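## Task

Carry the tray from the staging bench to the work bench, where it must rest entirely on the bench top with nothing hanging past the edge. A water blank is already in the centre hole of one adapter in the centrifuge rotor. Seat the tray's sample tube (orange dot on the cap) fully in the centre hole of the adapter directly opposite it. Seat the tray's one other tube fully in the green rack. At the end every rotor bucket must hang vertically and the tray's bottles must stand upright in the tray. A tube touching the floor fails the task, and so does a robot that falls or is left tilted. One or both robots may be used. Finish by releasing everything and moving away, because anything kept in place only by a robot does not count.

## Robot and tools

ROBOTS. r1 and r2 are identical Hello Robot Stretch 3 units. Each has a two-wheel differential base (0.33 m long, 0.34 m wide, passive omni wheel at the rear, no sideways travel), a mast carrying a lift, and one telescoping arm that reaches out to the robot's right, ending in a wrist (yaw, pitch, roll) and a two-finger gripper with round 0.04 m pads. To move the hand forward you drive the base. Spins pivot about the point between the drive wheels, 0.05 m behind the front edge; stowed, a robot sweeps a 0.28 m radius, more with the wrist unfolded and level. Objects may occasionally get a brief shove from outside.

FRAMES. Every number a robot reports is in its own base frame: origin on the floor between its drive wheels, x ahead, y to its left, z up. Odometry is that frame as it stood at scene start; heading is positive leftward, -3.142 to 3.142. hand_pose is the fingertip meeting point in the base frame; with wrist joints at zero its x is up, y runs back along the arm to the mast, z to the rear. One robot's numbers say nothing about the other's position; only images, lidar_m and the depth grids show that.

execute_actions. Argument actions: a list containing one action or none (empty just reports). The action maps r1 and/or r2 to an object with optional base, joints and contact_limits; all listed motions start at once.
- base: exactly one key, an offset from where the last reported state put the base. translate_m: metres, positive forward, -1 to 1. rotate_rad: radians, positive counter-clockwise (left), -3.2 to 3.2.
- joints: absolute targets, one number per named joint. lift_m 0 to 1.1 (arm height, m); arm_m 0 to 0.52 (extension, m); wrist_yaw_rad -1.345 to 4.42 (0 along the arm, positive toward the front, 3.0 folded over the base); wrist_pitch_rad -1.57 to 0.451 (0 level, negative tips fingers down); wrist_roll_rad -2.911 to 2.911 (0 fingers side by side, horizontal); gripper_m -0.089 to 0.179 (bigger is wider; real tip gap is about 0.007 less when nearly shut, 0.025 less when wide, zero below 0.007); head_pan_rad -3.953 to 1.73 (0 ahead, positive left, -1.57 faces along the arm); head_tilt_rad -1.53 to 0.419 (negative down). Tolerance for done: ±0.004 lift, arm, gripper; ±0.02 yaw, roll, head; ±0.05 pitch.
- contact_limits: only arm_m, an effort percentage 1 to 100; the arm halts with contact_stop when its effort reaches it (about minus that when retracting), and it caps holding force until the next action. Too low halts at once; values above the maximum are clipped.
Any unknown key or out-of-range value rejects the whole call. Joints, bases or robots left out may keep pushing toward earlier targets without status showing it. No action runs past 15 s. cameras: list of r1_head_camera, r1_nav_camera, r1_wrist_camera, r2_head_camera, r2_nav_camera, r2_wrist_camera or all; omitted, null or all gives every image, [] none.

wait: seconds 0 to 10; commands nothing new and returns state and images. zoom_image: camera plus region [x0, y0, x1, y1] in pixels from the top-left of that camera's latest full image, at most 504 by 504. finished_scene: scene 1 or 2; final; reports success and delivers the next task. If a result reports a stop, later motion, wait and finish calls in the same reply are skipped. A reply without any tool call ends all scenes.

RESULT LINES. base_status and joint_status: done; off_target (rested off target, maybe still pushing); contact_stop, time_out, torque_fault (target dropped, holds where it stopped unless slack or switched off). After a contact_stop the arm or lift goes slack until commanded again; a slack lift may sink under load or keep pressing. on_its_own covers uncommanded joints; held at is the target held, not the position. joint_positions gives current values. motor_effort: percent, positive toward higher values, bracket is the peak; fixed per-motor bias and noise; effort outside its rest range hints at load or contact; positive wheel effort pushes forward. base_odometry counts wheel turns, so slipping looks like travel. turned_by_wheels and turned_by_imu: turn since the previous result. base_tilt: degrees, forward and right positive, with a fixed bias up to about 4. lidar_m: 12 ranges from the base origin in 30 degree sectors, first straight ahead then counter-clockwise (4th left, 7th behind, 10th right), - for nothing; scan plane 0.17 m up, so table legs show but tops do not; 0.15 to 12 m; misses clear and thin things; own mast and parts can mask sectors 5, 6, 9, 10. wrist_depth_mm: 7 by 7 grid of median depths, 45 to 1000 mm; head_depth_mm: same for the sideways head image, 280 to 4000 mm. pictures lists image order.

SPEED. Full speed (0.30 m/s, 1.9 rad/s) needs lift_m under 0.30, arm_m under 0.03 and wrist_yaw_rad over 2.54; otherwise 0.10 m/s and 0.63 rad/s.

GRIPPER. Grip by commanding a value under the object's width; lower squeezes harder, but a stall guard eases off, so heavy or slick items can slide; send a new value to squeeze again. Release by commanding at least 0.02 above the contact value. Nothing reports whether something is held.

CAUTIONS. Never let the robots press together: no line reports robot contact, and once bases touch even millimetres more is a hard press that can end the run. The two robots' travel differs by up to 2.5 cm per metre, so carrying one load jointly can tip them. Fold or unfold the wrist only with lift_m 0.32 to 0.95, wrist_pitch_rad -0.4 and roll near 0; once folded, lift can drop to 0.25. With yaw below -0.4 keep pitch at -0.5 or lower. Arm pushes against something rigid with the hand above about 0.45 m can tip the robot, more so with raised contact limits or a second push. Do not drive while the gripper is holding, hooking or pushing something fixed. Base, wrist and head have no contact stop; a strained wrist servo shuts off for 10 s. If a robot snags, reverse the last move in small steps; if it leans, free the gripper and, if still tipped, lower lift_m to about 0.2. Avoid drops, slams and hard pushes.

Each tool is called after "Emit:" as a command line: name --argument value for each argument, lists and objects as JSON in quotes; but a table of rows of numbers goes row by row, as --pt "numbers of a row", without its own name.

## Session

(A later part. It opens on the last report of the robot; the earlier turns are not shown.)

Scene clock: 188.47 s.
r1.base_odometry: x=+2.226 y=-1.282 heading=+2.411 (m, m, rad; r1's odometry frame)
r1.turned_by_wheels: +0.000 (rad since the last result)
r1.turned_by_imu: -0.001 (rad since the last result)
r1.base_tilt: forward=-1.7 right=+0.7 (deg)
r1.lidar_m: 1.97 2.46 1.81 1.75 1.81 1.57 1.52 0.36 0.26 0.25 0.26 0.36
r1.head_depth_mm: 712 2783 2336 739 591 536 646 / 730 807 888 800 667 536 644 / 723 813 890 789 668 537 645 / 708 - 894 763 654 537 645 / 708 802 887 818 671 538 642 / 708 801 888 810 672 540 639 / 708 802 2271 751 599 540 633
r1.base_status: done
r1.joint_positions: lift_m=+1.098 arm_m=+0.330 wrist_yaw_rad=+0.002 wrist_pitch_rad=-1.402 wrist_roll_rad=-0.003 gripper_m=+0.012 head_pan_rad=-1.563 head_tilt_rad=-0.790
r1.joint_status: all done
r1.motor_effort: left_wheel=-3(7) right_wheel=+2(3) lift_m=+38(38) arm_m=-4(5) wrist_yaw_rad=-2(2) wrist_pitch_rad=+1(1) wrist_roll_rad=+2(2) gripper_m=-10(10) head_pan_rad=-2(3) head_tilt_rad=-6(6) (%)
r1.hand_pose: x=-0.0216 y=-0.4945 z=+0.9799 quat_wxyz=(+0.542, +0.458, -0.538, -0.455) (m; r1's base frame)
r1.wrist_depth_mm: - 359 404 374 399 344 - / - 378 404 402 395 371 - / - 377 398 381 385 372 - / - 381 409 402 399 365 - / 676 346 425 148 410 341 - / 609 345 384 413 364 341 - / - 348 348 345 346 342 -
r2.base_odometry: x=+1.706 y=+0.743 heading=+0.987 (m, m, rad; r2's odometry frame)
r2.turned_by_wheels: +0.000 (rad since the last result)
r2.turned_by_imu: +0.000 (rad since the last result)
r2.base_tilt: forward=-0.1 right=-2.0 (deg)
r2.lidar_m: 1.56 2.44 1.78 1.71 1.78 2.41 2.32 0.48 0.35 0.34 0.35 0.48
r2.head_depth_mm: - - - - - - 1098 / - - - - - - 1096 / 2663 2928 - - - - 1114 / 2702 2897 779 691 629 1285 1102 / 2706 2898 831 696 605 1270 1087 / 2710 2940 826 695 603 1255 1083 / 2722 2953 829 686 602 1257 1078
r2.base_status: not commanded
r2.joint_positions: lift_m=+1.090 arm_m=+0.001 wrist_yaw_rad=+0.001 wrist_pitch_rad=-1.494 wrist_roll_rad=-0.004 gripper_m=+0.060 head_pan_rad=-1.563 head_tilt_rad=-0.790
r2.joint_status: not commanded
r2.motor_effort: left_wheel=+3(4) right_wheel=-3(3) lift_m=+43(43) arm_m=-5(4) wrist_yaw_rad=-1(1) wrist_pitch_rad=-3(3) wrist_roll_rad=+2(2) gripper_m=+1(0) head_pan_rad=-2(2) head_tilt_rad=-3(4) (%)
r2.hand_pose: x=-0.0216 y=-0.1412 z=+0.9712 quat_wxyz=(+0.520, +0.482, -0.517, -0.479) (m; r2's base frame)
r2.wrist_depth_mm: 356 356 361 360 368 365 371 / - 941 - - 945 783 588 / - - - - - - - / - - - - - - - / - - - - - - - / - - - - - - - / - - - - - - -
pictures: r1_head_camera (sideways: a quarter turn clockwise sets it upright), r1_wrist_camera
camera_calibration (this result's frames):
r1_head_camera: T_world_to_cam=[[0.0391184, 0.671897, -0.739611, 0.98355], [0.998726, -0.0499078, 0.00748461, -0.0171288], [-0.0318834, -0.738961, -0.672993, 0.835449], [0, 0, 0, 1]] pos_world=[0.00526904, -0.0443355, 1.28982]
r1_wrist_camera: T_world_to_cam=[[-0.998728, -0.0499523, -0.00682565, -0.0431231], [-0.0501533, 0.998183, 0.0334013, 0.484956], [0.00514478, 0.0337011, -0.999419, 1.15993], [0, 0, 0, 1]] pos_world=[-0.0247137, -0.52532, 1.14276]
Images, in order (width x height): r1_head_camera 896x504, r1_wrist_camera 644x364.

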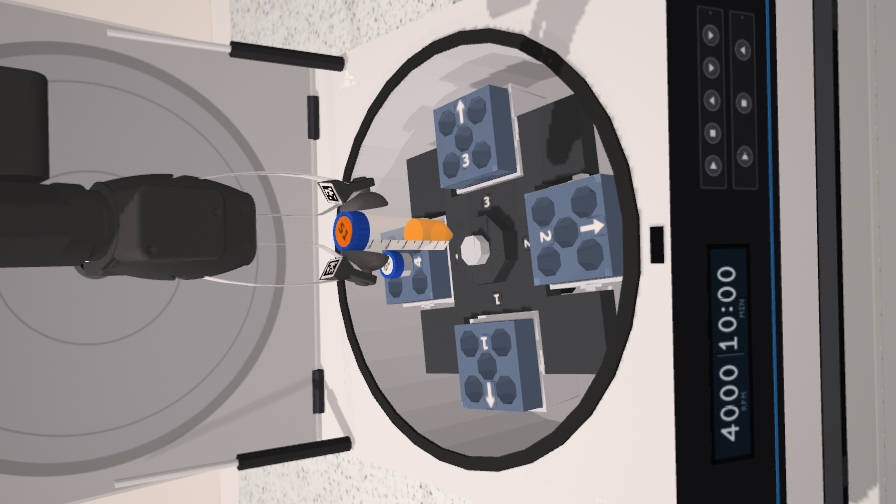

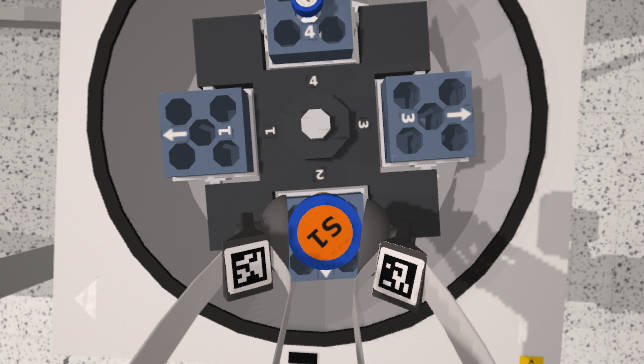

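Emit:
execute_actions --actions '[{"r1":{"base":{"translate_m":-0.002},"joints":{"arm_m":0.279,"lift_m":1.01}}}]' --cameras '["r1_wrist_camera","r1_head_camera"]'

Scene clock: 193.40 s.
r1.base_odometry: x=+2.227 y=-1.284 heading=+2.411 (m, m, rad; r1's odometry frame)
r1.turned_by_wheels: +0.000 (rad since the last result)
r1.turned_by_imu: -0.001 (rad since the last result)
r1.base_tilt: forward=-1.7 right=+0.7 (deg)
r1.lidar_m: 1.98 2.45 1.81 1.75 1.82 1.57 1.51 0.36 0.26 0.25 0.26 0.36
r1.head_depth_mm: - 825 2348 741 591 538 643 / - - 888 795 667 538 644 / - - 887 828 666 537 644 / 698 807 - 808 637 539 644 / 709 804 891 817 670 539 643 / 707 800 889 812 672 540 637 / 708 817 2273 750 595 538 634
r1.base_status: done
r1.joint_positions: lift_m=+1.010 arm_m=+0.279 wrist_yaw_rad=+0.002 wrist_pitch_rad=-1.402 wrist_roll_rad=-0.003 gripper_m=+0.012 head_pan_rad=-1.563 head_tilt_rad=-0.790
r1.joint_status: all done
r1.motor_effort: left_wheel=-3(8) right_wheel=+2(3) lift_m=+30(32) arm_m=-4(5) wrist_yaw_rad=-1(1) wrist_pitch_rad=+1(1) wrist_roll_rad=+1(2) gripper_m=-9(10) head_pan_rad=-3(3) head_tilt_rad=-6(6) (%)
r1.hand_pose: x=-0.0216 y=-0.4435 z=+0.8922 quat_wxyz=(+0.542, +0.458, -0.538, -0.455) (m; r1's base frame)
r1.wrist_depth_mm: 283 293 311 290 305 294 251 / 281 294 312 294 311 300 248 / 269 323 312 315 312 336 248 / 254 321 318 288 310 315 246 / 256 288 363 147 384 265 250 / 258 256 275 303 264 249 250 / 258 256 258 254 253 253 251
r2.base_odometry: x=+1.706 y=+0.743 heading=+0.987 (m, m, rad; r2's odometry frame)
r2.turned_by_wheels: +0.000 (rad since the last result)
r2.turned_by_imu: +0.000 (rad since the last result)
r2.base_tilt: forward=+0.0 right=-2.1 (deg)
r2.lidar_m: 1.56 2.44 1.77 1.71 1.76 2.42 2.32 0.48 0.35 0.34 0.35 0.48
r2.head_depth_mm: - - - - - - 1094 / - - - - - - 1092 / 2645 2895 - - - - 1106 / 2678 2881 780 691 633 1283 1098 / 2669 2933 832 697 606 1266 1091 / 2717 2935 826 692 604 1253 1079 / 2731 2927 828 688 601 1256 1080
r2.base_status: not commanded
r2.joint_positions: lift_m=+1.090 arm_m=+0.001 wrist_yaw_rad=+0.001 wrist_pitch_rad=-1.494 wrist_roll_rad=-0.004 gripper_m=+0.060 head_pan_rad=-1.563 head_tilt_rad=-0.790
r2.joint_status: not commanded
r2.motor_effort: left_wheel=+4(4) right_wheel=-3(2) lift_m=+43(43) arm_m=-4(4) wrist_yaw_rad=+0(1) wrist_pitch_rad=-3(3) wrist_roll_rad=+2(2) gripper_m=+1(1) head_pan_rad=-2(2) head_tilt_rad=-4(4) (%)
r2.hand_pose: x=-0.0216 y=-0.1412 z=+0.9712 quat_wxyz=(+0.520, +0.482, -0.517, -0.479) (m; r2's base frame)
r2.wrist_depth_mm: 353 359 362 364 363 368 369 / - 918 - - 943 774 586 / - - - - - - - / - - - - - - - / - - - - - - - / - - - - - - - / - - - - - - -
pictures: r1_head_camera (sideways: a quarter turn clockwise sets it upright), r1_wrist_camera
camera_calibration (this result's frames):
r1_head_camera: T_world_to_cam=[[0.0391183, 0.671897, -0.739611, 0.98355], [0.998726, -0.0499075, 0.00748461, -0.0171288], [-0.0318832, -0.738961, -0.672993, 0.835449], [0, 0, 0, 1]] pos_world=[0.00526905, -0.0443355, 1.28982]
r1_wrist_camera: T_world_to_cam=[[-0.998728, -0.0499518, -0.00682575, -0.0411735], [-0.0501528, 0.998183, 0.0334014, 0.436975], [0.00514489, 0.0337012, -0.999419, 1.0706], [0, 0, 0, 1]] pos_world=[-0.0247137, -0.474319, 1.0551]
Images, in order (width x height): r1_head_camera 896x504, r1_wrist_camera 644x364.

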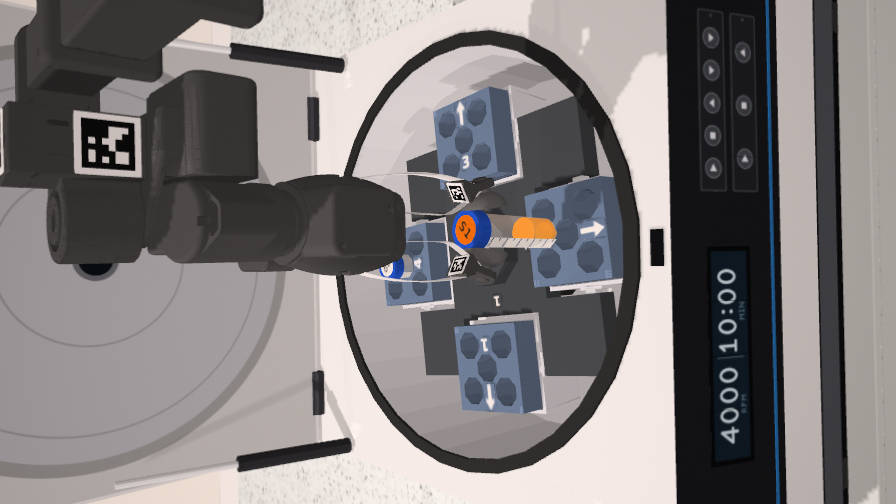

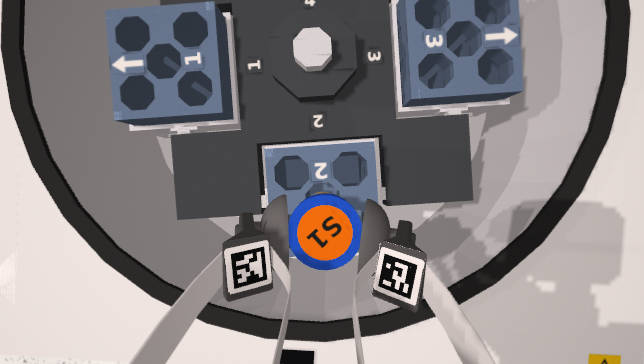

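Centre ≈(323,199): aligned.

Emit:
execute_actions --actions '[{"r1":{"joints":{"lift_m":0.96}}}]' --cameras '["r1_head_camera"]'

Emit:
execute_actions --actions '[{"r1":{"joints":{"lift_m":0.915}}}]' --cameras '["r1_head_camera"]'

Emit:
execute_actions --actions '[{"r1":{"joints":{"gripper_m":0.05}}}]' --cameras '[]'

Emit:
execute_actions --actions '[{"r1":{"joints":{"lift_m":1.09}}}]' --cameras '["r1_head_camera","r1_wrist_camera"]'

Scene clock: 199.00 s.
r1.base_odometry: x=+2.227 y=-1.284 heading=+2.411 (m, m, rad; r1's odometry frame)
r1.turned_by_wheels: +0.000 (rad since the last result)
r1.turned_by_imu: +0.000 (rad since the last result)
r1.base_tilt: forward=-1.8 right=+0.6 (deg)
r1.lidar_m: 1.98 2.46 1.81 1.74 1.82 1.57 1.52 0.36 0.26 0.25 0.26 0.36
r1.head_depth_mm: 715 - - 741 591 539 643 / 712 - 856 798 667 537 645 / 704 - - 772 666 538 645 / 709 787 891 750 636 539 643 / 709 802 889 816 671 539 640 / 709 798 884 809 670 539 638 / 706 815 2297 751 595 541 634
r1.base_status: not commanded
r1.joint_positions: lift_m=+0.960 arm_m=+0.279 wrist_yaw_rad=+0.002 wrist_pitch_rad=-1.402 wrist_roll_rad=-0.003 gripper_m=+0.012 head_pan_rad=-1.563 head_tilt_rad=-0.790
r1.joint_status: all done
r1.motor_effort: left_wheel=-3(3) right_wheel=+2(2) lift_m=+30(31) arm_m=-4(4) wrist_yaw_rad=-1(1) wrist_pitch_rad=+1(1) wrist_roll_rad=+2(2) gripper_m=-8(10) head_pan_rad=-3(3) head_tilt_rad=-6(5) (%)
r1.hand_pose: x=-0.0216 y=-0.4435 z=+0.8422 quat_wxyz=(+0.542, +0.458, -0.538, -0.455) (m; r1's base frame)
r1.wrist_depth_mm: 259 238 263 239 259 239 240 / 257 241 263 261 258 255 245 / 266 268 265 263 261 298 236 / 246 287 267 248 263 263 215 / 217 268 343 147 366 264 198 / 205 229 274 303 264 214 199 / 206 206 213 227 207 200 200
r2.base_odometry: x=+1.706 y=+0.743 heading=+0.987 (m, m, rad; r2's odometry frame)
r2.turned_by_wheels: +0.000 (rad since the last result)
r2.turned_by_imu: +0.000 (rad since the last result)
r2.base_tilt: forward=-0.1 right=-1.8 (deg)
r2.lidar_m: 1.56 2.43 1.77 1.70 1.77 2.41 2.32 0.48 0.35 0.34 0.35 0.47
r2.head_depth_mm: - - - - - - 1095 / - - - - - - 1094 / 2677 2887 - - - - 1107 / 2678 2890 780 692 629 1287 1095 / 2719 2900 829 697 606 1268 1091 / 2705 2952 826 691 606 1250 1082 / 2720 2947 828 688 602 1253 1083
r2.base_status: not commanded
r2.joint_positions: lift_m=+1.090 arm_m=+0.001 wrist_yaw_rad=+0.001 wrist_pitch_rad=-1.494 wrist_roll_rad=-0.004 gripper_m=+0.060 head_pan_rad=-1.563 head_tilt_rad=-0.790
r2.joint_status: not commanded
r2.motor_effort: left_wheel=+3(4) right_wheel=-2(3) lift_m=+43(43) arm_m=-4(4) wrist_yaw_rad=-1(1) wrist_pitch_rad=-3(3) wrist_roll_rad=+2(2) gripper_m=+1(1) head_pan_rad=-2(2) head_tilt_rad=-5(3) (%)
r2.hand_pose: x=-0.0216 y=-0.1412 z=+0.9712 quat_wxyz=(+0.520, +0.482, -0.517, -0.479) (m; r2's base frame)
r2.wrist_depth_mm: 355 360 362 365 365 367 371 / - 941 - - 963 760 583 / - - - - - - - / - - - - - - - / - - - - - - - / - - - - - - - / - - - - - - -
pictures: r1_head_camera (sideways: a quarter turn clockwise sets it upright)
camera_calibration (this result's frames):
r1_head_camera: T_world_to_cam=[[0.0391183, 0.671897, -0.739611, 0.98355], [0.998726, -0.0499075, 0.00748461, -0.0171288], [-0.0318832, -0.738961, -0.672993, 0.835449], [0, 0, 0, 1]] pos_world=[0.00526905, -0.0443355, 1.28982]
Images, in order (width x height): r1_head_camera 896x504.

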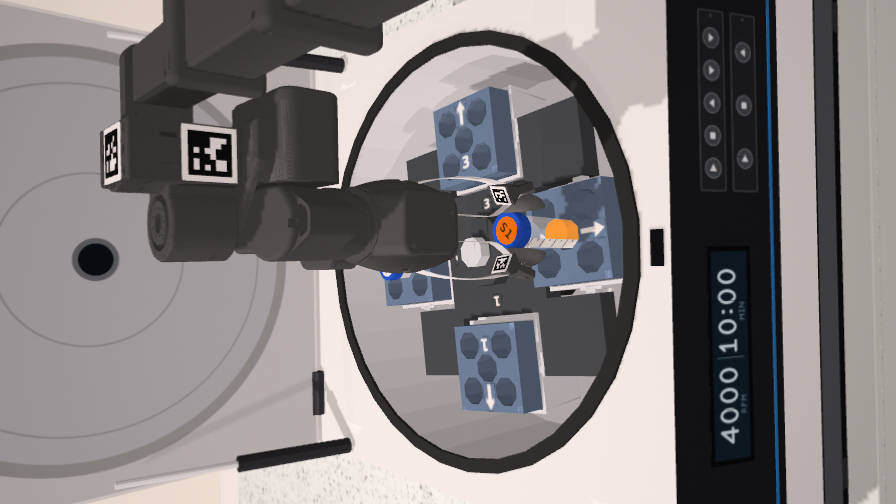

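Scene clock: 200.23 s.
r1.base_odometry: x=+2.227 y=-1.284 heading=+2.411 (m, m, rad; r1's odometry frame)
r1.turned_by_wheels: +0.000 (rad since the last result)
r1.turned_by_imu: +0.000 (rad since the last result)
r1.base_tilt: forward=-1.7 right=+0.6 (deg)
r1.lidar_m: 1.98 2.46 1.81 1.75 1.81 1.57 1.51 0.36 0.26 0.25 0.26 0.36
r1.head_depth_mm: 715 2832 - - 592 538 644 / 711 778 - 795 668 536 644 / 711 776 - 766 668 538 645 / 711 800 891 766 629 538 644 / 707 803 887 819 671 539 641 / 707 800 886 808 670 540 637 / 706 817 2281 753 596 540 635
r1.base_status: not commanded
r1.joint_positions: lift_m=+0.915 arm_m=+0.279 wrist_yaw_rad=+0.002 wrist_pitch_rad=-1.401 wrist_roll_rad=-0.003 gripper_m=+0.012 head_pan_rad=-1.563 head_tilt_rad=-0.790
r1.joint_status: all done
r1.motor_effort: left_wheel=-3(3) right_wheel=+2(1) lift_m=+30(29) arm_m=-4(4) wrist_yaw_rad=-1(1) wrist_pitch_rad=+0(1) wrist_roll_rad=+2(2) gripper_m=-9(10) head_pan_rad=-3(3) head_tilt_rad=-7(6) (%)
r1.hand_pose: x=-0.0216 y=-0.4439 z=+0.7973 quat_wxyz=(+0.542, +0.457, -0.539, -0.455) (m; r1's base frame)
r1.wrist_depth_mm: 192 194 218 194 214 188 204 / 194 197 217 217 216 214 225 / 254 218 217 218 215 215 238 / 247 218 218 191 216 216 215 / 216 239 222 148 336 253 191 / 188 229 270 194 266 213 165 / 161 183 214 228 207 170 151
r2.base_odometry: x=+1.706 y=+0.743 heading=+0.987 (m, m, rad; r2's odometry frame)
r2.turned_by_wheels: +0.000 (rad since the last result)
r2.turned_by_imu: +0.000 (rad since the last result)
r2.base_tilt: forward=-0.1 right=-2.1 (deg)
r2.lidar_m: 1.56 2.43 1.77 1.71 1.77 2.41 2.32 0.48 0.35 0.34 0.35 0.48
r2.head_depth_mm: - - - - - - 1093 / - - - - - - 1088 / 2648 2908 - - - - 1108 / 2683 2895 779 691 629 1287 1099 / 2660 2905 833 697 606 1269 1083 / 2723 2908 829 688 606 1259 1081 / 2734 2932 827 687 601 1251 1078
r2.base_status: not commanded
r2.joint_positions: lift_m=+1.090 arm_m=+0.001 wrist_yaw_rad=+0.001 wrist_pitch_rad=-1.494 wrist_roll_rad=-0.004 gripper_m=+0.060 head_pan_rad=-1.563 head_tilt_rad=-0.790
r2.joint_status: not commanded
r2.motor_effort: left_wheel=+4(4) right_wheel=-2(3) lift_m=+43(43) arm_m=-4(4) wrist_yaw_rad=-1(1) wrist_pitch_rad=-3(3) wrist_roll_rad=+2(1) gripper_m=+1(0) head_pan_rad=-2(2) head_tilt_rad=-3(2) (%)
r2.hand_pose: x=-0.0216 y=-0.1412 z=+0.9712 quat_wxyz=(+0.520, +0.482, -0.517, -0.479) (m; r2's base frame)
r2.wrist_depth_mm: 353 359 361 364 367 368 369 / - 940 - - 983 773 589 / - - - - - - - / - - - - - - - / - - - - - - - / - - - - - - - / - - - - - - -
pictures: r1_head_camera (sideways: a quarter turn clockwise sets it upright)
camera_calibration (this result's frames):
r1_head_camera: T_world_to_cam=[[0.0391182, 0.671897, -0.739611, 0.98355], [0.998726, -0.0499074, 0.00748462, -0.0171288], [-0.0318832, -0.738961, -0.672993, 0.835449], [0, 0, 0, 1]] pos_world=[0.00526905, -0.0443355, 1.28982]
Images, in order (width x height): r1_head_camera 896x504.

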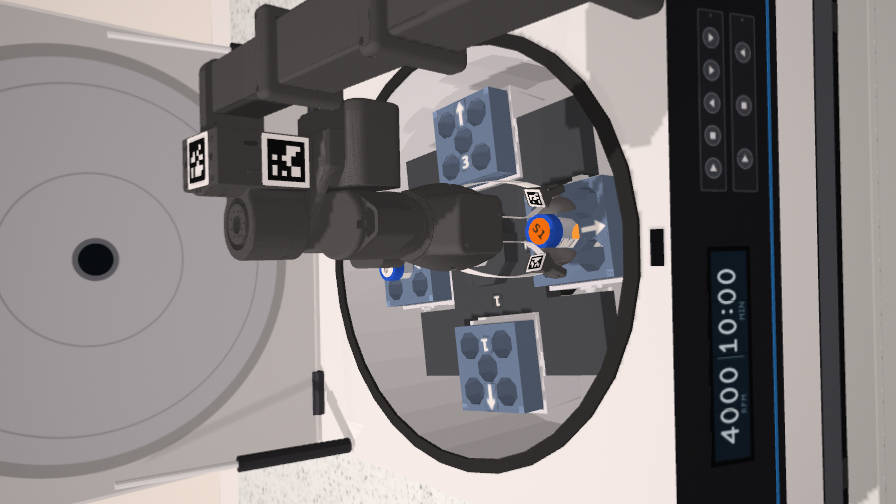

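Scene clock: 201.10 s.
r1.base_odometry: x=+2.227 y=-1.284 heading=+2.411 (m, m, rad; r1's odometry frame)
r1.turned_by_wheels: +0.000 (rad since the last result)
r1.turned_by_imu: +0.000 (rad since the last result)
r1.base_tilt: forward=-1.8 right=+0.8 (deg)
r1.lidar_m: 1.98 2.46 1.81 1.75 1.82 1.57 1.51 0.36 0.26 0.25 0.26 0.36
r1.head_depth_mm: 714 2780 - - 590 538 643 / 714 781 - 793 669 537 643 / 711 775 - 770 665 537 644 / 708 798 889 791 635 539 645 / 709 799 885 818 671 538 639 / 709 804 888 809 671 539 637 / 706 815 2268 752 596 540 634
r1.base_status: not commanded
r1.joint_positions: lift_m=+0.915 arm_m=+0.279 wrist_yaw_rad=+0.002 wrist_pitch_rad=-1.401 wrist_roll_rad=-0.003 gripper_m=+0.050 head_pan_rad=-1.563 head_tilt_rad=-0.790
r1.joint_status: all done
r1.motor_effort: left_wheel=-3(3) right_wheel=+1(1) lift_m=+30(29) arm_m=-4(4) wrist_yaw_rad=-2(1) wrist_pitch_rad=+0(0) wrist_roll_rad=+2(2) gripper_m=+0(81) head_pan_rad=-2(3) head_tilt_rad=-6(6) (%)
r1.hand_pose: x=-0.0216 y=-0.4439 z=+0.7973 quat_wxyz=(+0.542, +0.457, -0.539, -0.455) (m; r1's base frame)
r1.wrist_depth_mm: 192 194 216 196 214 188 203 / 193 197 219 216 215 214 229 / 253 219 217 216 216 216 236 / 248 220 219 191 218 216 214 / 218 240 221 163 321 255 190 / 187 228 263 194 266 212 164 / 161 182 214 228 207 169 151
r2.base_odometry: x=+1.706 y=+0.743 heading=+0.987 (m, m, rad; r2's odometry frame)
r2.turned_by_wheels: +0.000 (rad since the last result)
r2.turned_by_imu: +0.000 (rad since the last result)
r2.base_tilt: forward=-0.1 right=-2.0 (deg)
r2.lidar_m: 1.56 2.43 1.77 1.70 1.77 2.42 2.32 0.48 0.35 0.34 0.35 0.48
r2.head_depth_mm: - - - - - - 1091 / - - - - - - 1094 / 2690 2871 - - - - 1104 / 2675 2888 777 691 630 1288 1094 / 2699 2928 832 694 606 1271 1083 / 2733 2911 827 691 604 1252 1080 / 2724 2936 832 688 605 1256 1081
r2.base_status: not commanded
r2.joint_positions: lift_m=+1.090 arm_m=+0.001 wrist_yaw_rad=+0.001 wrist_pitch_rad=-1.494 wrist_roll_rad=-0.004 gripper_m=+0.060 head_pan_rad=-1.563 head_tilt_rad=-0.790
r2.joint_status: not commanded
r2.motor_effort: left_wheel=+4(4) right_wheel=-2(3) lift_m=+43(43) arm_m=-4(4) wrist_yaw_rad=-1(1) wrist_pitch_rad=-3(3) wrist_roll_rad=+2(2) gripper_m=+1(1) head_pan_rad=-2(2) head_tilt_rad=-4(4) (%)
r2.hand_pose: x=-0.0216 y=-0.1412 z=+0.9712 quat_wxyz=(+0.520, +0.482, -0.517, -0.479) (m; r2's base frame)
r2.wrist_depth_mm: 356 358 361 362 365 368 374 / - 938 - - 967 770 580 / - - - - - - - / - - - - - - - / - - - - - - - / - - - - - - - / - - - - - - -
pictures: none
No camera images: the call's "cameras" was empty. Leave "cameras" out to get every camera's image.

Scene clock: 203.53 s.
r1.base_odometry: x=+2.227 y=-1.284 heading=+2.411 (m, m, rad; r1's odometry frame)
r1.turned_by_wheels: +0.000 (rad since the last result)
r1.turned_by_imu: +0.000 (rad since the last result)
r1.base_tilt: forward=-1.8 right=+0.7 (deg)
r1.lidar_m: 1.97 2.46 1.81 1.74 1.82 1.56 1.51 0.36 0.26 0.25 0.26 0.36
r1.head_depth_mm: 736 2770 2365 743 592 538 645 / 742 808 889 794 670 537 645 / - 799 893 776 669 537 646 / 716 - 892 797 637 538 645 / 708 799 888 817 670 540 642 / 707 800 887 808 672 540 640 / 708 819 2266 752 594 539 633
r1.base_status: not commanded
r1.joint_positions: lift_m=+1.090 arm_m=+0.279 wrist_yaw_rad=+0.002 wrist_pitch_rad=-1.401 wrist_roll_rad=-0.003 gripper_m=+0.050 head_pan_rad=-1.563 head_tilt_rad=-0.790
r1.joint_status: all done
r1.motor_effort: left_wheel=-3(3) right_wheel=+2(2) lift_m=+39(40) arm_m=-4(4) wrist_yaw_rad=-1(1) wrist_pitch_rad=+0(0) wrist_roll_rad=+1(2) gripper_m=+1(1) head_pan_rad=-3(2) head_tilt_rad=-6(6) (%)
r1.hand_pose: x=-0.0216 y=-0.4439 z=+0.9719 quat_wxyz=(+0.542, +0.457, -0.539, -0.455) (m; r1's base frame)
r1.wrist_depth_mm: 981 377 396 391 393 364 - / - 377 381 372 382 365 - / - 372 401 398 395 362 - / - 347 399 369 394 331 - / 338 341 408 434 384 331 - / 340 344 338 335 336 333 - / - - - 335 - 332 -
r2.base_odometry: x=+1.706 y=+0.743 heading=+0.987 (m, m, rad; r2's odometry frame)
r2.turned_by_wheels: +0.000 (rad since the last result)
r2.turned_by_imu: +0.000 (rad since the last result)
r2.base_tilt: forward=+0.0 right=-2.0 (deg)
r2.lidar_m: 1.55 2.43 1.77 1.71 1.77 2.41 2.32 0.48 0.35 0.34 0.35 0.48
r2.head_depth_mm: - - - - - - 1094 / - - - - - - 1098 / 2662 2914 - - - - 1103 / 2684 2900 782 689 630 1289 1097 / 2720 2920 829 695 605 1270 1084 / 2724 2942 825 692 604 1256 1083 / 2718 2946 829 689 603 1251 1078
r2.base_status: not commanded
r2.joint_positions: lift_m=+1.090 arm_m=+0.001 wrist_yaw_rad=+0.001 wrist_pitch_rad=-1.494 wrist_roll_rad=-0.004 gripper_m=+0.060 head_pan_rad=-1.563 head_tilt_rad=-0.790
r2.joint_status: not commanded
r2.motor_effort: left_wheel=+4(4) right_wheel=-3(3) lift_m=+43(43) arm_m=-4(4) wrist_yaw_rad=-1(1) wrist_pitch_rad=-3(3) wrist_roll_rad=+1(2) gripper_m=+1(1) head_pan_rad=-3(2) head_tilt_rad=-5(4) (%)
r2.hand_pose: x=-0.0216 y=-0.1412 z=+0.9712 quat_wxyz=(+0.520, +0.482, -0.517, -0.479) (m; r2's base frame)
r2.wrist_depth_mm: 355 358 359 360 366 370 370 / - 920 - - 944 776 588 / - - - - - - - / - - - - - - - / - - - - - - - / - - - - - - - / - - - - - - -
pictures: r1_head_camera (sideways: a quarter turn clockwise sets it upright), r1_wrist_camera
camera_calibration (this result's frames):
r1_head_camera: T_world_to_cam=[[0.0391183, 0.671897, -0.739611, 0.98355], [0.998726, -0.0499075, 0.00748461, -0.0171288], [-0.0318832, -0.738961, -0.672994, 0.835449], [0, 0, 0, 1]] pos_world=[0.00526905, -0.0443355, 1.28982]
r1_wrist_camera: T_world_to_cam=[[-0.998728, -0.0499642, -0.006748, -0.0407303], [-0.0501543, 0.998236, 0.0317817, 0.436323], [0.00514815, 0.0320797, -0.999472, 1.1496], [0, 0, 0, 1]] pos_world=[-0.0247133, -0.474467, 1.13485]
Images, in order (width x height): r1_head_camera 896x504, r1_wrist_camera 644x364.

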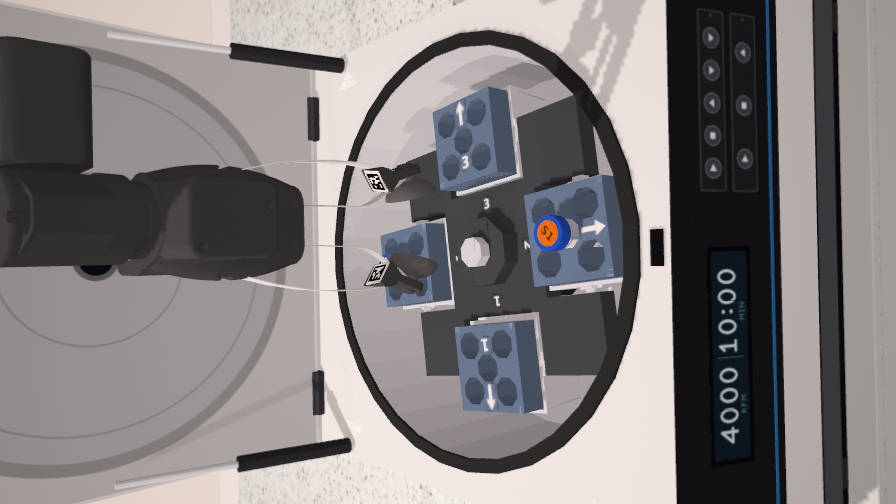

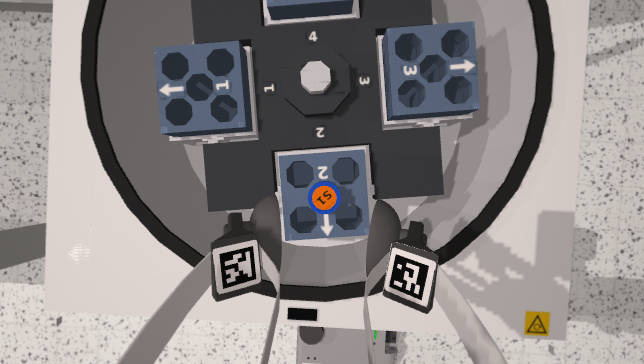

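Emit:
execute_actions --actions '[{"r1":{"base":{"translate_m":1.0},"joints":{"arm_m":0.406,"gripper_m":0.06}}}]' --cameras '[]'

Emit:
execute_actions --actions '[{"r1":{"base":{"translate_m":0.412}}}]' --cameras '[]'

Emit:
execute_actions --actions '[{"r1":{"joints":{"lift_m":1.03,"head_pan_rad":-1.1}}}]' --cameras '["r1_head_camera","r1_wrist_camera"]'

Scene clock: 219.00 s.
r1.base_odometry: x=+1.483 y=-0.616 heading=+2.411 (m, m, rad; r1's odometry frame)
r1.turned_by_wheels: +0.000 (rad since the last result)
r1.turned_by_imu: -0.002 (rad since the last result)
r1.base_tilt: forward=-1.7 right=+0.6 (deg)
r1.lidar_m: 2.75 2.45 1.80 1.74 1.80 2.50 0.99 0.52 0.89 0.94 0.98 1.00
r1.head_depth_mm: 2592 2867 1003 785 647 548 1142 / 2643 2871 1012 787 647 548 1143 / 2603 2887 1008 789 649 550 1136 / - 2894 1013 790 650 549 1142 / 2573 2892 1016 792 649 550 1139 / 2582 2905 1017 721 604 552 1144 / 2585 2820 1018 722 605 551 1147
r1.base_status: done
r1.joint_positions: lift_m=+1.090 arm_m=+0.406 wrist_yaw_rad=+0.002 wrist_pitch_rad=-1.401 wrist_roll_rad=-0.003 gripper_m=+0.060 head_pan_rad=-1.563 head_tilt_rad=-0.790
r1.joint_status: all done
r1.motor_effort: left_wheel=-3(4) right_wheel=+1(5) lift_m=+38(39) arm_m=+4(5) wrist_yaw_rad=-1(1) wrist_pitch_rad=+0(0) wrist_roll_rad=+1(2) gripper_m=+0(49) head_pan_rad=-3(2) head_tilt_rad=-7(5) (%)
r1.hand_pose: x=-0.0216 y=-0.5702 z=+0.9719 quat_wxyz=(+0.542, +0.457, -0.539, -0.455) (m; r1's base frame)
r1.wrist_depth_mm: 381 377 375 373 376 370 364 / 374 375 377 375 378 373 368 / 346 317 379 377 377 373 369 / 323 317 377 381 376 376 374 / 380 379 357 378 377 376 379 / 383 310 382 384 380 373 381 / 240 255 383 381 376 384 381
r2.base_odometry: x=+1.706 y=+0.743 heading=+0.987 (m, m, rad; r2's odometry frame)
r2.turned_by_wheels: +0.000 (rad since the last result)
r2.turned_by_imu: +0.000 (rad since the last result)
r2.base_tilt: forward=+0.0 right=-1.9 (deg)
r2.lidar_m: 1.55 2.43 1.77 1.70 1.77 2.41 2.32 0.48 0.35 0.34 0.35 0.47
r2.head_depth_mm: - - - - - - 1098 / - - - - - - 1098 / 2682 2898 - - - - 1107 / 2699 2898 778 689 630 1282 1098 / 2728 2906 831 696 605 1266 1095 / 2714 2931 825 693 604 1253 1080 / 2661 2701 829 686 601 1248 1084
r2.base_status: not commanded
r2.joint_positions: lift_m=+1.090 arm_m=+0.001 wrist_yaw_rad=+0.001 wrist_pitch_rad=-1.494 wrist_roll_rad=-0.004 gripper_m=+0.060 head_pan_rad=-1.563 head_tilt_rad=-0.790
r2.joint_status: not commanded
r2.motor_effort: left_wheel=+3(4) right_wheel=-3(3) lift_m=+43(43) arm_m=-4(4) wrist_yaw_rad=-2(1) wrist_pitch_rad=-3(3) wrist_roll_rad=+2(2) gripper_m=+1(1) head_pan_rad=-2(3) head_tilt_rad=-4(3) (%)
r2.hand_pose: x=-0.0216 y=-0.1412 z=+0.9712 quat_wxyz=(+0.520, +0.482, -0.517, -0.479) (m; r2's base frame)
r2.wrist_depth_mm: 354 357 364 359 367 370 371 / - 947 - - 941 786 586 / - - - - - - - / - - - - - - - / - - - - - - - / - - - - - - - / - - - - - - -
pictures: none
No camera images: the call's "cameras" was empty. Leave "cameras" out to get every camera's image.

Scene clock: 224.43 s.
r1.base_odometry: x=+1.176 y=-0.341 heading=+2.411 (m, m, rad; r1's odometry frame)
r1.turned_by_wheels: +0.000 (rad since the last result)
r1.turned_by_imu: -0.001 (rad since the last result)
r1.base_tilt: forward=-1.7 right=+0.7 (deg)
r1.lidar_m: 2.33 2.45 1.80 1.74 1.80 2.48 1.06 0.89 0.97 0.94 0.98 0.62
r1.head_depth_mm: 2610 2901 1006 720 611 548 1136 / 2641 2903 1005 732 604 549 1143 / 2643 2915 1006 739 612 550 1140 / - 2905 783 720 623 550 1148 / 2526 2788 1015 792 651 550 1142 / 2575 2897 1014 792 651 552 1149 / 2561 2854 1017 795 651 551 1141
r1.base_status: done
r1.joint_positions: lift_m=+1.090 arm_m=+0.406 wrist_yaw_rad=+0.002 wrist_pitch_rad=-1.401 wrist_roll_rad=-0.003 gripper_m=+0.060 head_pan_rad=-1.563 head_tilt_rad=-0.790
r1.joint_status: not commanded
r1.motor_effort: left_wheel=-3(3) right_wheel=+2(4) lift_m=+39(38) arm_m=+4(4) wrist_yaw_rad=-1(1) wrist_pitch_rad=+0(0) wrist_roll_rad=+1(1) gripper_m=+1(0) head_pan_rad=-3(2) head_tilt_rad=-6(6) (%)
r1.hand_pose: x=-0.0216 y=-0.5702 z=+0.9719 quat_wxyz=(+0.542, +0.457, -0.539, -0.455) (m; r1's base frame)
r1.wrist_depth_mm: 381 380 379 239 370 370 339 / 383 378 375 371 372 371 339 / 381 381 378 371 369 370 324 / 384 386 379 331 342 310 312 / 385 382 382 376 378 369 330 / 387 385 385 382 376 372 332 / 387 386 386 381 380 328 256
r2.base_odometry: x=+1.706 y=+0.743 heading=+0.987 (m, m, rad; r2's odometry frame)
r2.turned_by_wheels: +0.000 (rad since the last result)
r2.turned_by_imu: +0.000 (rad since the last result)
r2.base_tilt: forward=-0.1 right=-2.0 (deg)
r2.lidar_m: 1.55 2.44 1.77 1.71 1.77 2.41 2.31 0.48 0.35 0.34 0.35 0.48
r2.head_depth_mm: - - - - - - 1099 / - - - - - - 1094 / 2686 2940 - - - - 1106 / 1280 2781 780 689 630 1290 1097 / 2706 2895 832 693 606 1268 1085 / 2713 2947 826 692 604 1257 1080 / 2740 2938 827 686 602 1261 1083
r2.base_status: not commanded
r2.joint_positions: lift_m=+1.090 arm_m=+0.001 wrist_yaw_rad=+0.001 wrist_pitch_rad=-1.494 wrist_roll_rad=-0.004 gripper_m=+0.060 head_pan_rad=-1.563 head_tilt_rad=-0.790
r2.joint_status: not commanded
r2.motor_effort: left_wheel=+3(3) right_wheel=-3(2) lift_m=+43(43) arm_m=-4(4) wrist_yaw_rad=-2(1) wrist_pitch_rad=-3(3) wrist_roll_rad=+2(2) gripper_m=+0(1) head_pan_rad=-2(3) head_tilt_rad=-3(2) (%)
r2.hand_pose: x=-0.0216 y=-0.1412 z=+0.9712 quat_wxyz=(+0.520, +0.482, -0.517, -0.479) (m; r2's base frame)
r2.wrist_depth_mm: 355 359 357 361 363 368 375 / - 943 - - 951 761 589 / - - - - - - - / - - - - - - - / - - - - - - - / - - - - - - - / - - - - - - -
pictures: none
No camera images: the call's "cameras" was empty. Leave "cameras" out to get every camera's image.

Scene clock: 225.80 s.
r1.base_odometry: x=+1.176 y=-0.341 heading=+2.411 (m, m, rad; r1's odometry frame)
r1.turned_by_wheels: +0.000 (rad since the last result)
r1.turned_by_imu: +0.000 (rad since the last result)
r1.base_tilt: forward=-1.7 right=+0.6 (deg)
r1.lidar_m: 2.34 2.45 1.80 1.74 1.80 2.47 1.07 0.89 0.98 0.94 0.98 0.62
r1.head_depth_mm: 2539 2765 1006 761 632 549 503 / 2605 2889 1007 787 646 549 1120 / 2744 2993 1009 788 646 549 1141 / 2886 3100 1009 790 648 561 1168 / 2996 3204 1014 793 650 589 1163 / 3183 3370 2368 793 651 1287 1163 / 3330 3448 2475 794 653 1049 1149
r1.base_status: not commanded
r1.joint_positions: lift_m=+1.030 arm_m=+0.406 wrist_yaw_rad=+0.002 wrist_pitch_rad=-1.401 wrist_roll_rad=-0.003 gripper_m=+0.060 head_pan_rad=-1.107 head_tilt_rad=-0.790
r1.joint_status: all done
r1.motor_effort: left_wheel=-3(3) right_wheel=+1(1) lift_m=+31(31) arm_m=+5(4) wrist_yaw_rad=-1(1) wrist_pitch_rad=+0(0) wrist_roll_rad=+2(1) gripper_m=-1(0) head_pan_rad=+3(29) head_tilt_rad=-5(6) (%)
r1.hand_pose: x=-0.0216 y=-0.5702 z=+0.9122 quat_wxyz=(+0.542, +0.457, -0.539, -0.455) (m; r1's base frame)
r1.wrist_depth_mm: 316 317 315 231 312 306 306 / 318 320 314 313 311 309 308 / 321 322 322 313 313 312 281 / 320 321 316 255 252 260 252 / 324 325 321 193 312 310 283 / 325 324 320 316 317 317 313 / 324 325 324 317 320 313 255
r2.base_odometry: x=+1.706 y=+0.743 heading=+0.987 (m, m, rad; r2's odometry frame)
r2.turned_by_wheels: +0.000 (rad since the last result)
r2.turned_by_imu: +0.000 (rad since the last result)
r2.base_tilt: forward=-0.1 right=-2.0 (deg)
r2.lidar_m: 1.56 2.43 1.77 1.70 1.77 2.42 2.32 0.48 0.35 0.34 0.35 0.47
r2.head_depth_mm: - - - - - - 1099 / - - - - - - 1090 / 2701 2932 - - - - 1107 / 626 2771 779 691 629 1286 1096 / 2679 2923 831 695 606 1269 1086 / 2706 2921 828 692 605 1260 1083 / 2721 2978 829 687 602 1247 1083
r2.base_status: not commanded
r2.joint_positions: lift_m=+1.090 arm_m=+0.001 wrist_yaw_rad=+0.001 wrist_pitch_rad=-1.494 wrist_roll_rad=-0.004 gripper_m=+0.060 head_pan_rad=-1.563 head_tilt_rad=-0.790
r2.joint_status: not commanded
r2.motor_effort: left_wheel=+4(4) right_wheel=-3(3) lift_m=+43(43) arm_m=-4(4) wrist_yaw_rad=-1(0) wrist_pitch_rad=-3(3) wrist_roll_rad=+2(2) gripper_m=+0(1) head_pan_rad=-2(2) head_tilt_rad=-5(4) (%)
r2.hand_pose: x=-0.0216 y=-0.1412 z=+0.9712 quat_wxyz=(+0.520, +0.482, -0.517, -0.479) (m; r2's base frame)
r2.wrist_depth_mm: 357 357 359 360 367 365 373 / - 973 - - 980 772 587 / - - - - - - - / - - - - - - - / - - - - - - - / - - - - - - - / - - - - - - -
pictures: r1_head_camera (sideways: a quarter turn clockwise sets it upright), r1_wrist_camera
camera_calibration (this result's frames):
r1_head_camera: T_world_to_cam=[[-0.260758, 0.62047, -0.73961, 0.985378], [0.918653, 0.394994, 0.00748453, -0.0166403], [0.296785, -0.677493, -0.672995, 0.833445], [0, 0, 0, 1]] pos_world=[0.0248777, -0.0401712, 1.28982]
r1_wrist_camera: T_world_to_cam=[[-0.998781, -0.0488918, -0.00685761, -0.0467426], [-0.0490859, 0.998289, 0.0317758, 0.564377], [0.0052923, 0.0320737, -0.999471, 1.09402], [0, 0, 0, 1]] pos_world=[-0.0247726, -0.600786, 1.07519]
Images, in order (width x height): r1_head_camera 896x504, r1_wrist_camera 644x364.

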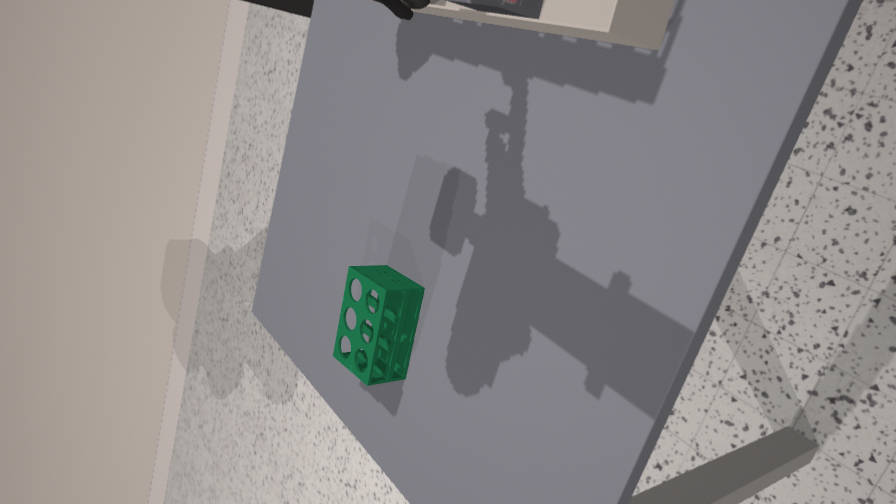

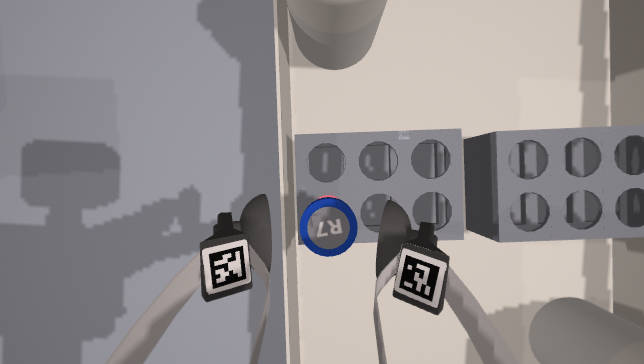

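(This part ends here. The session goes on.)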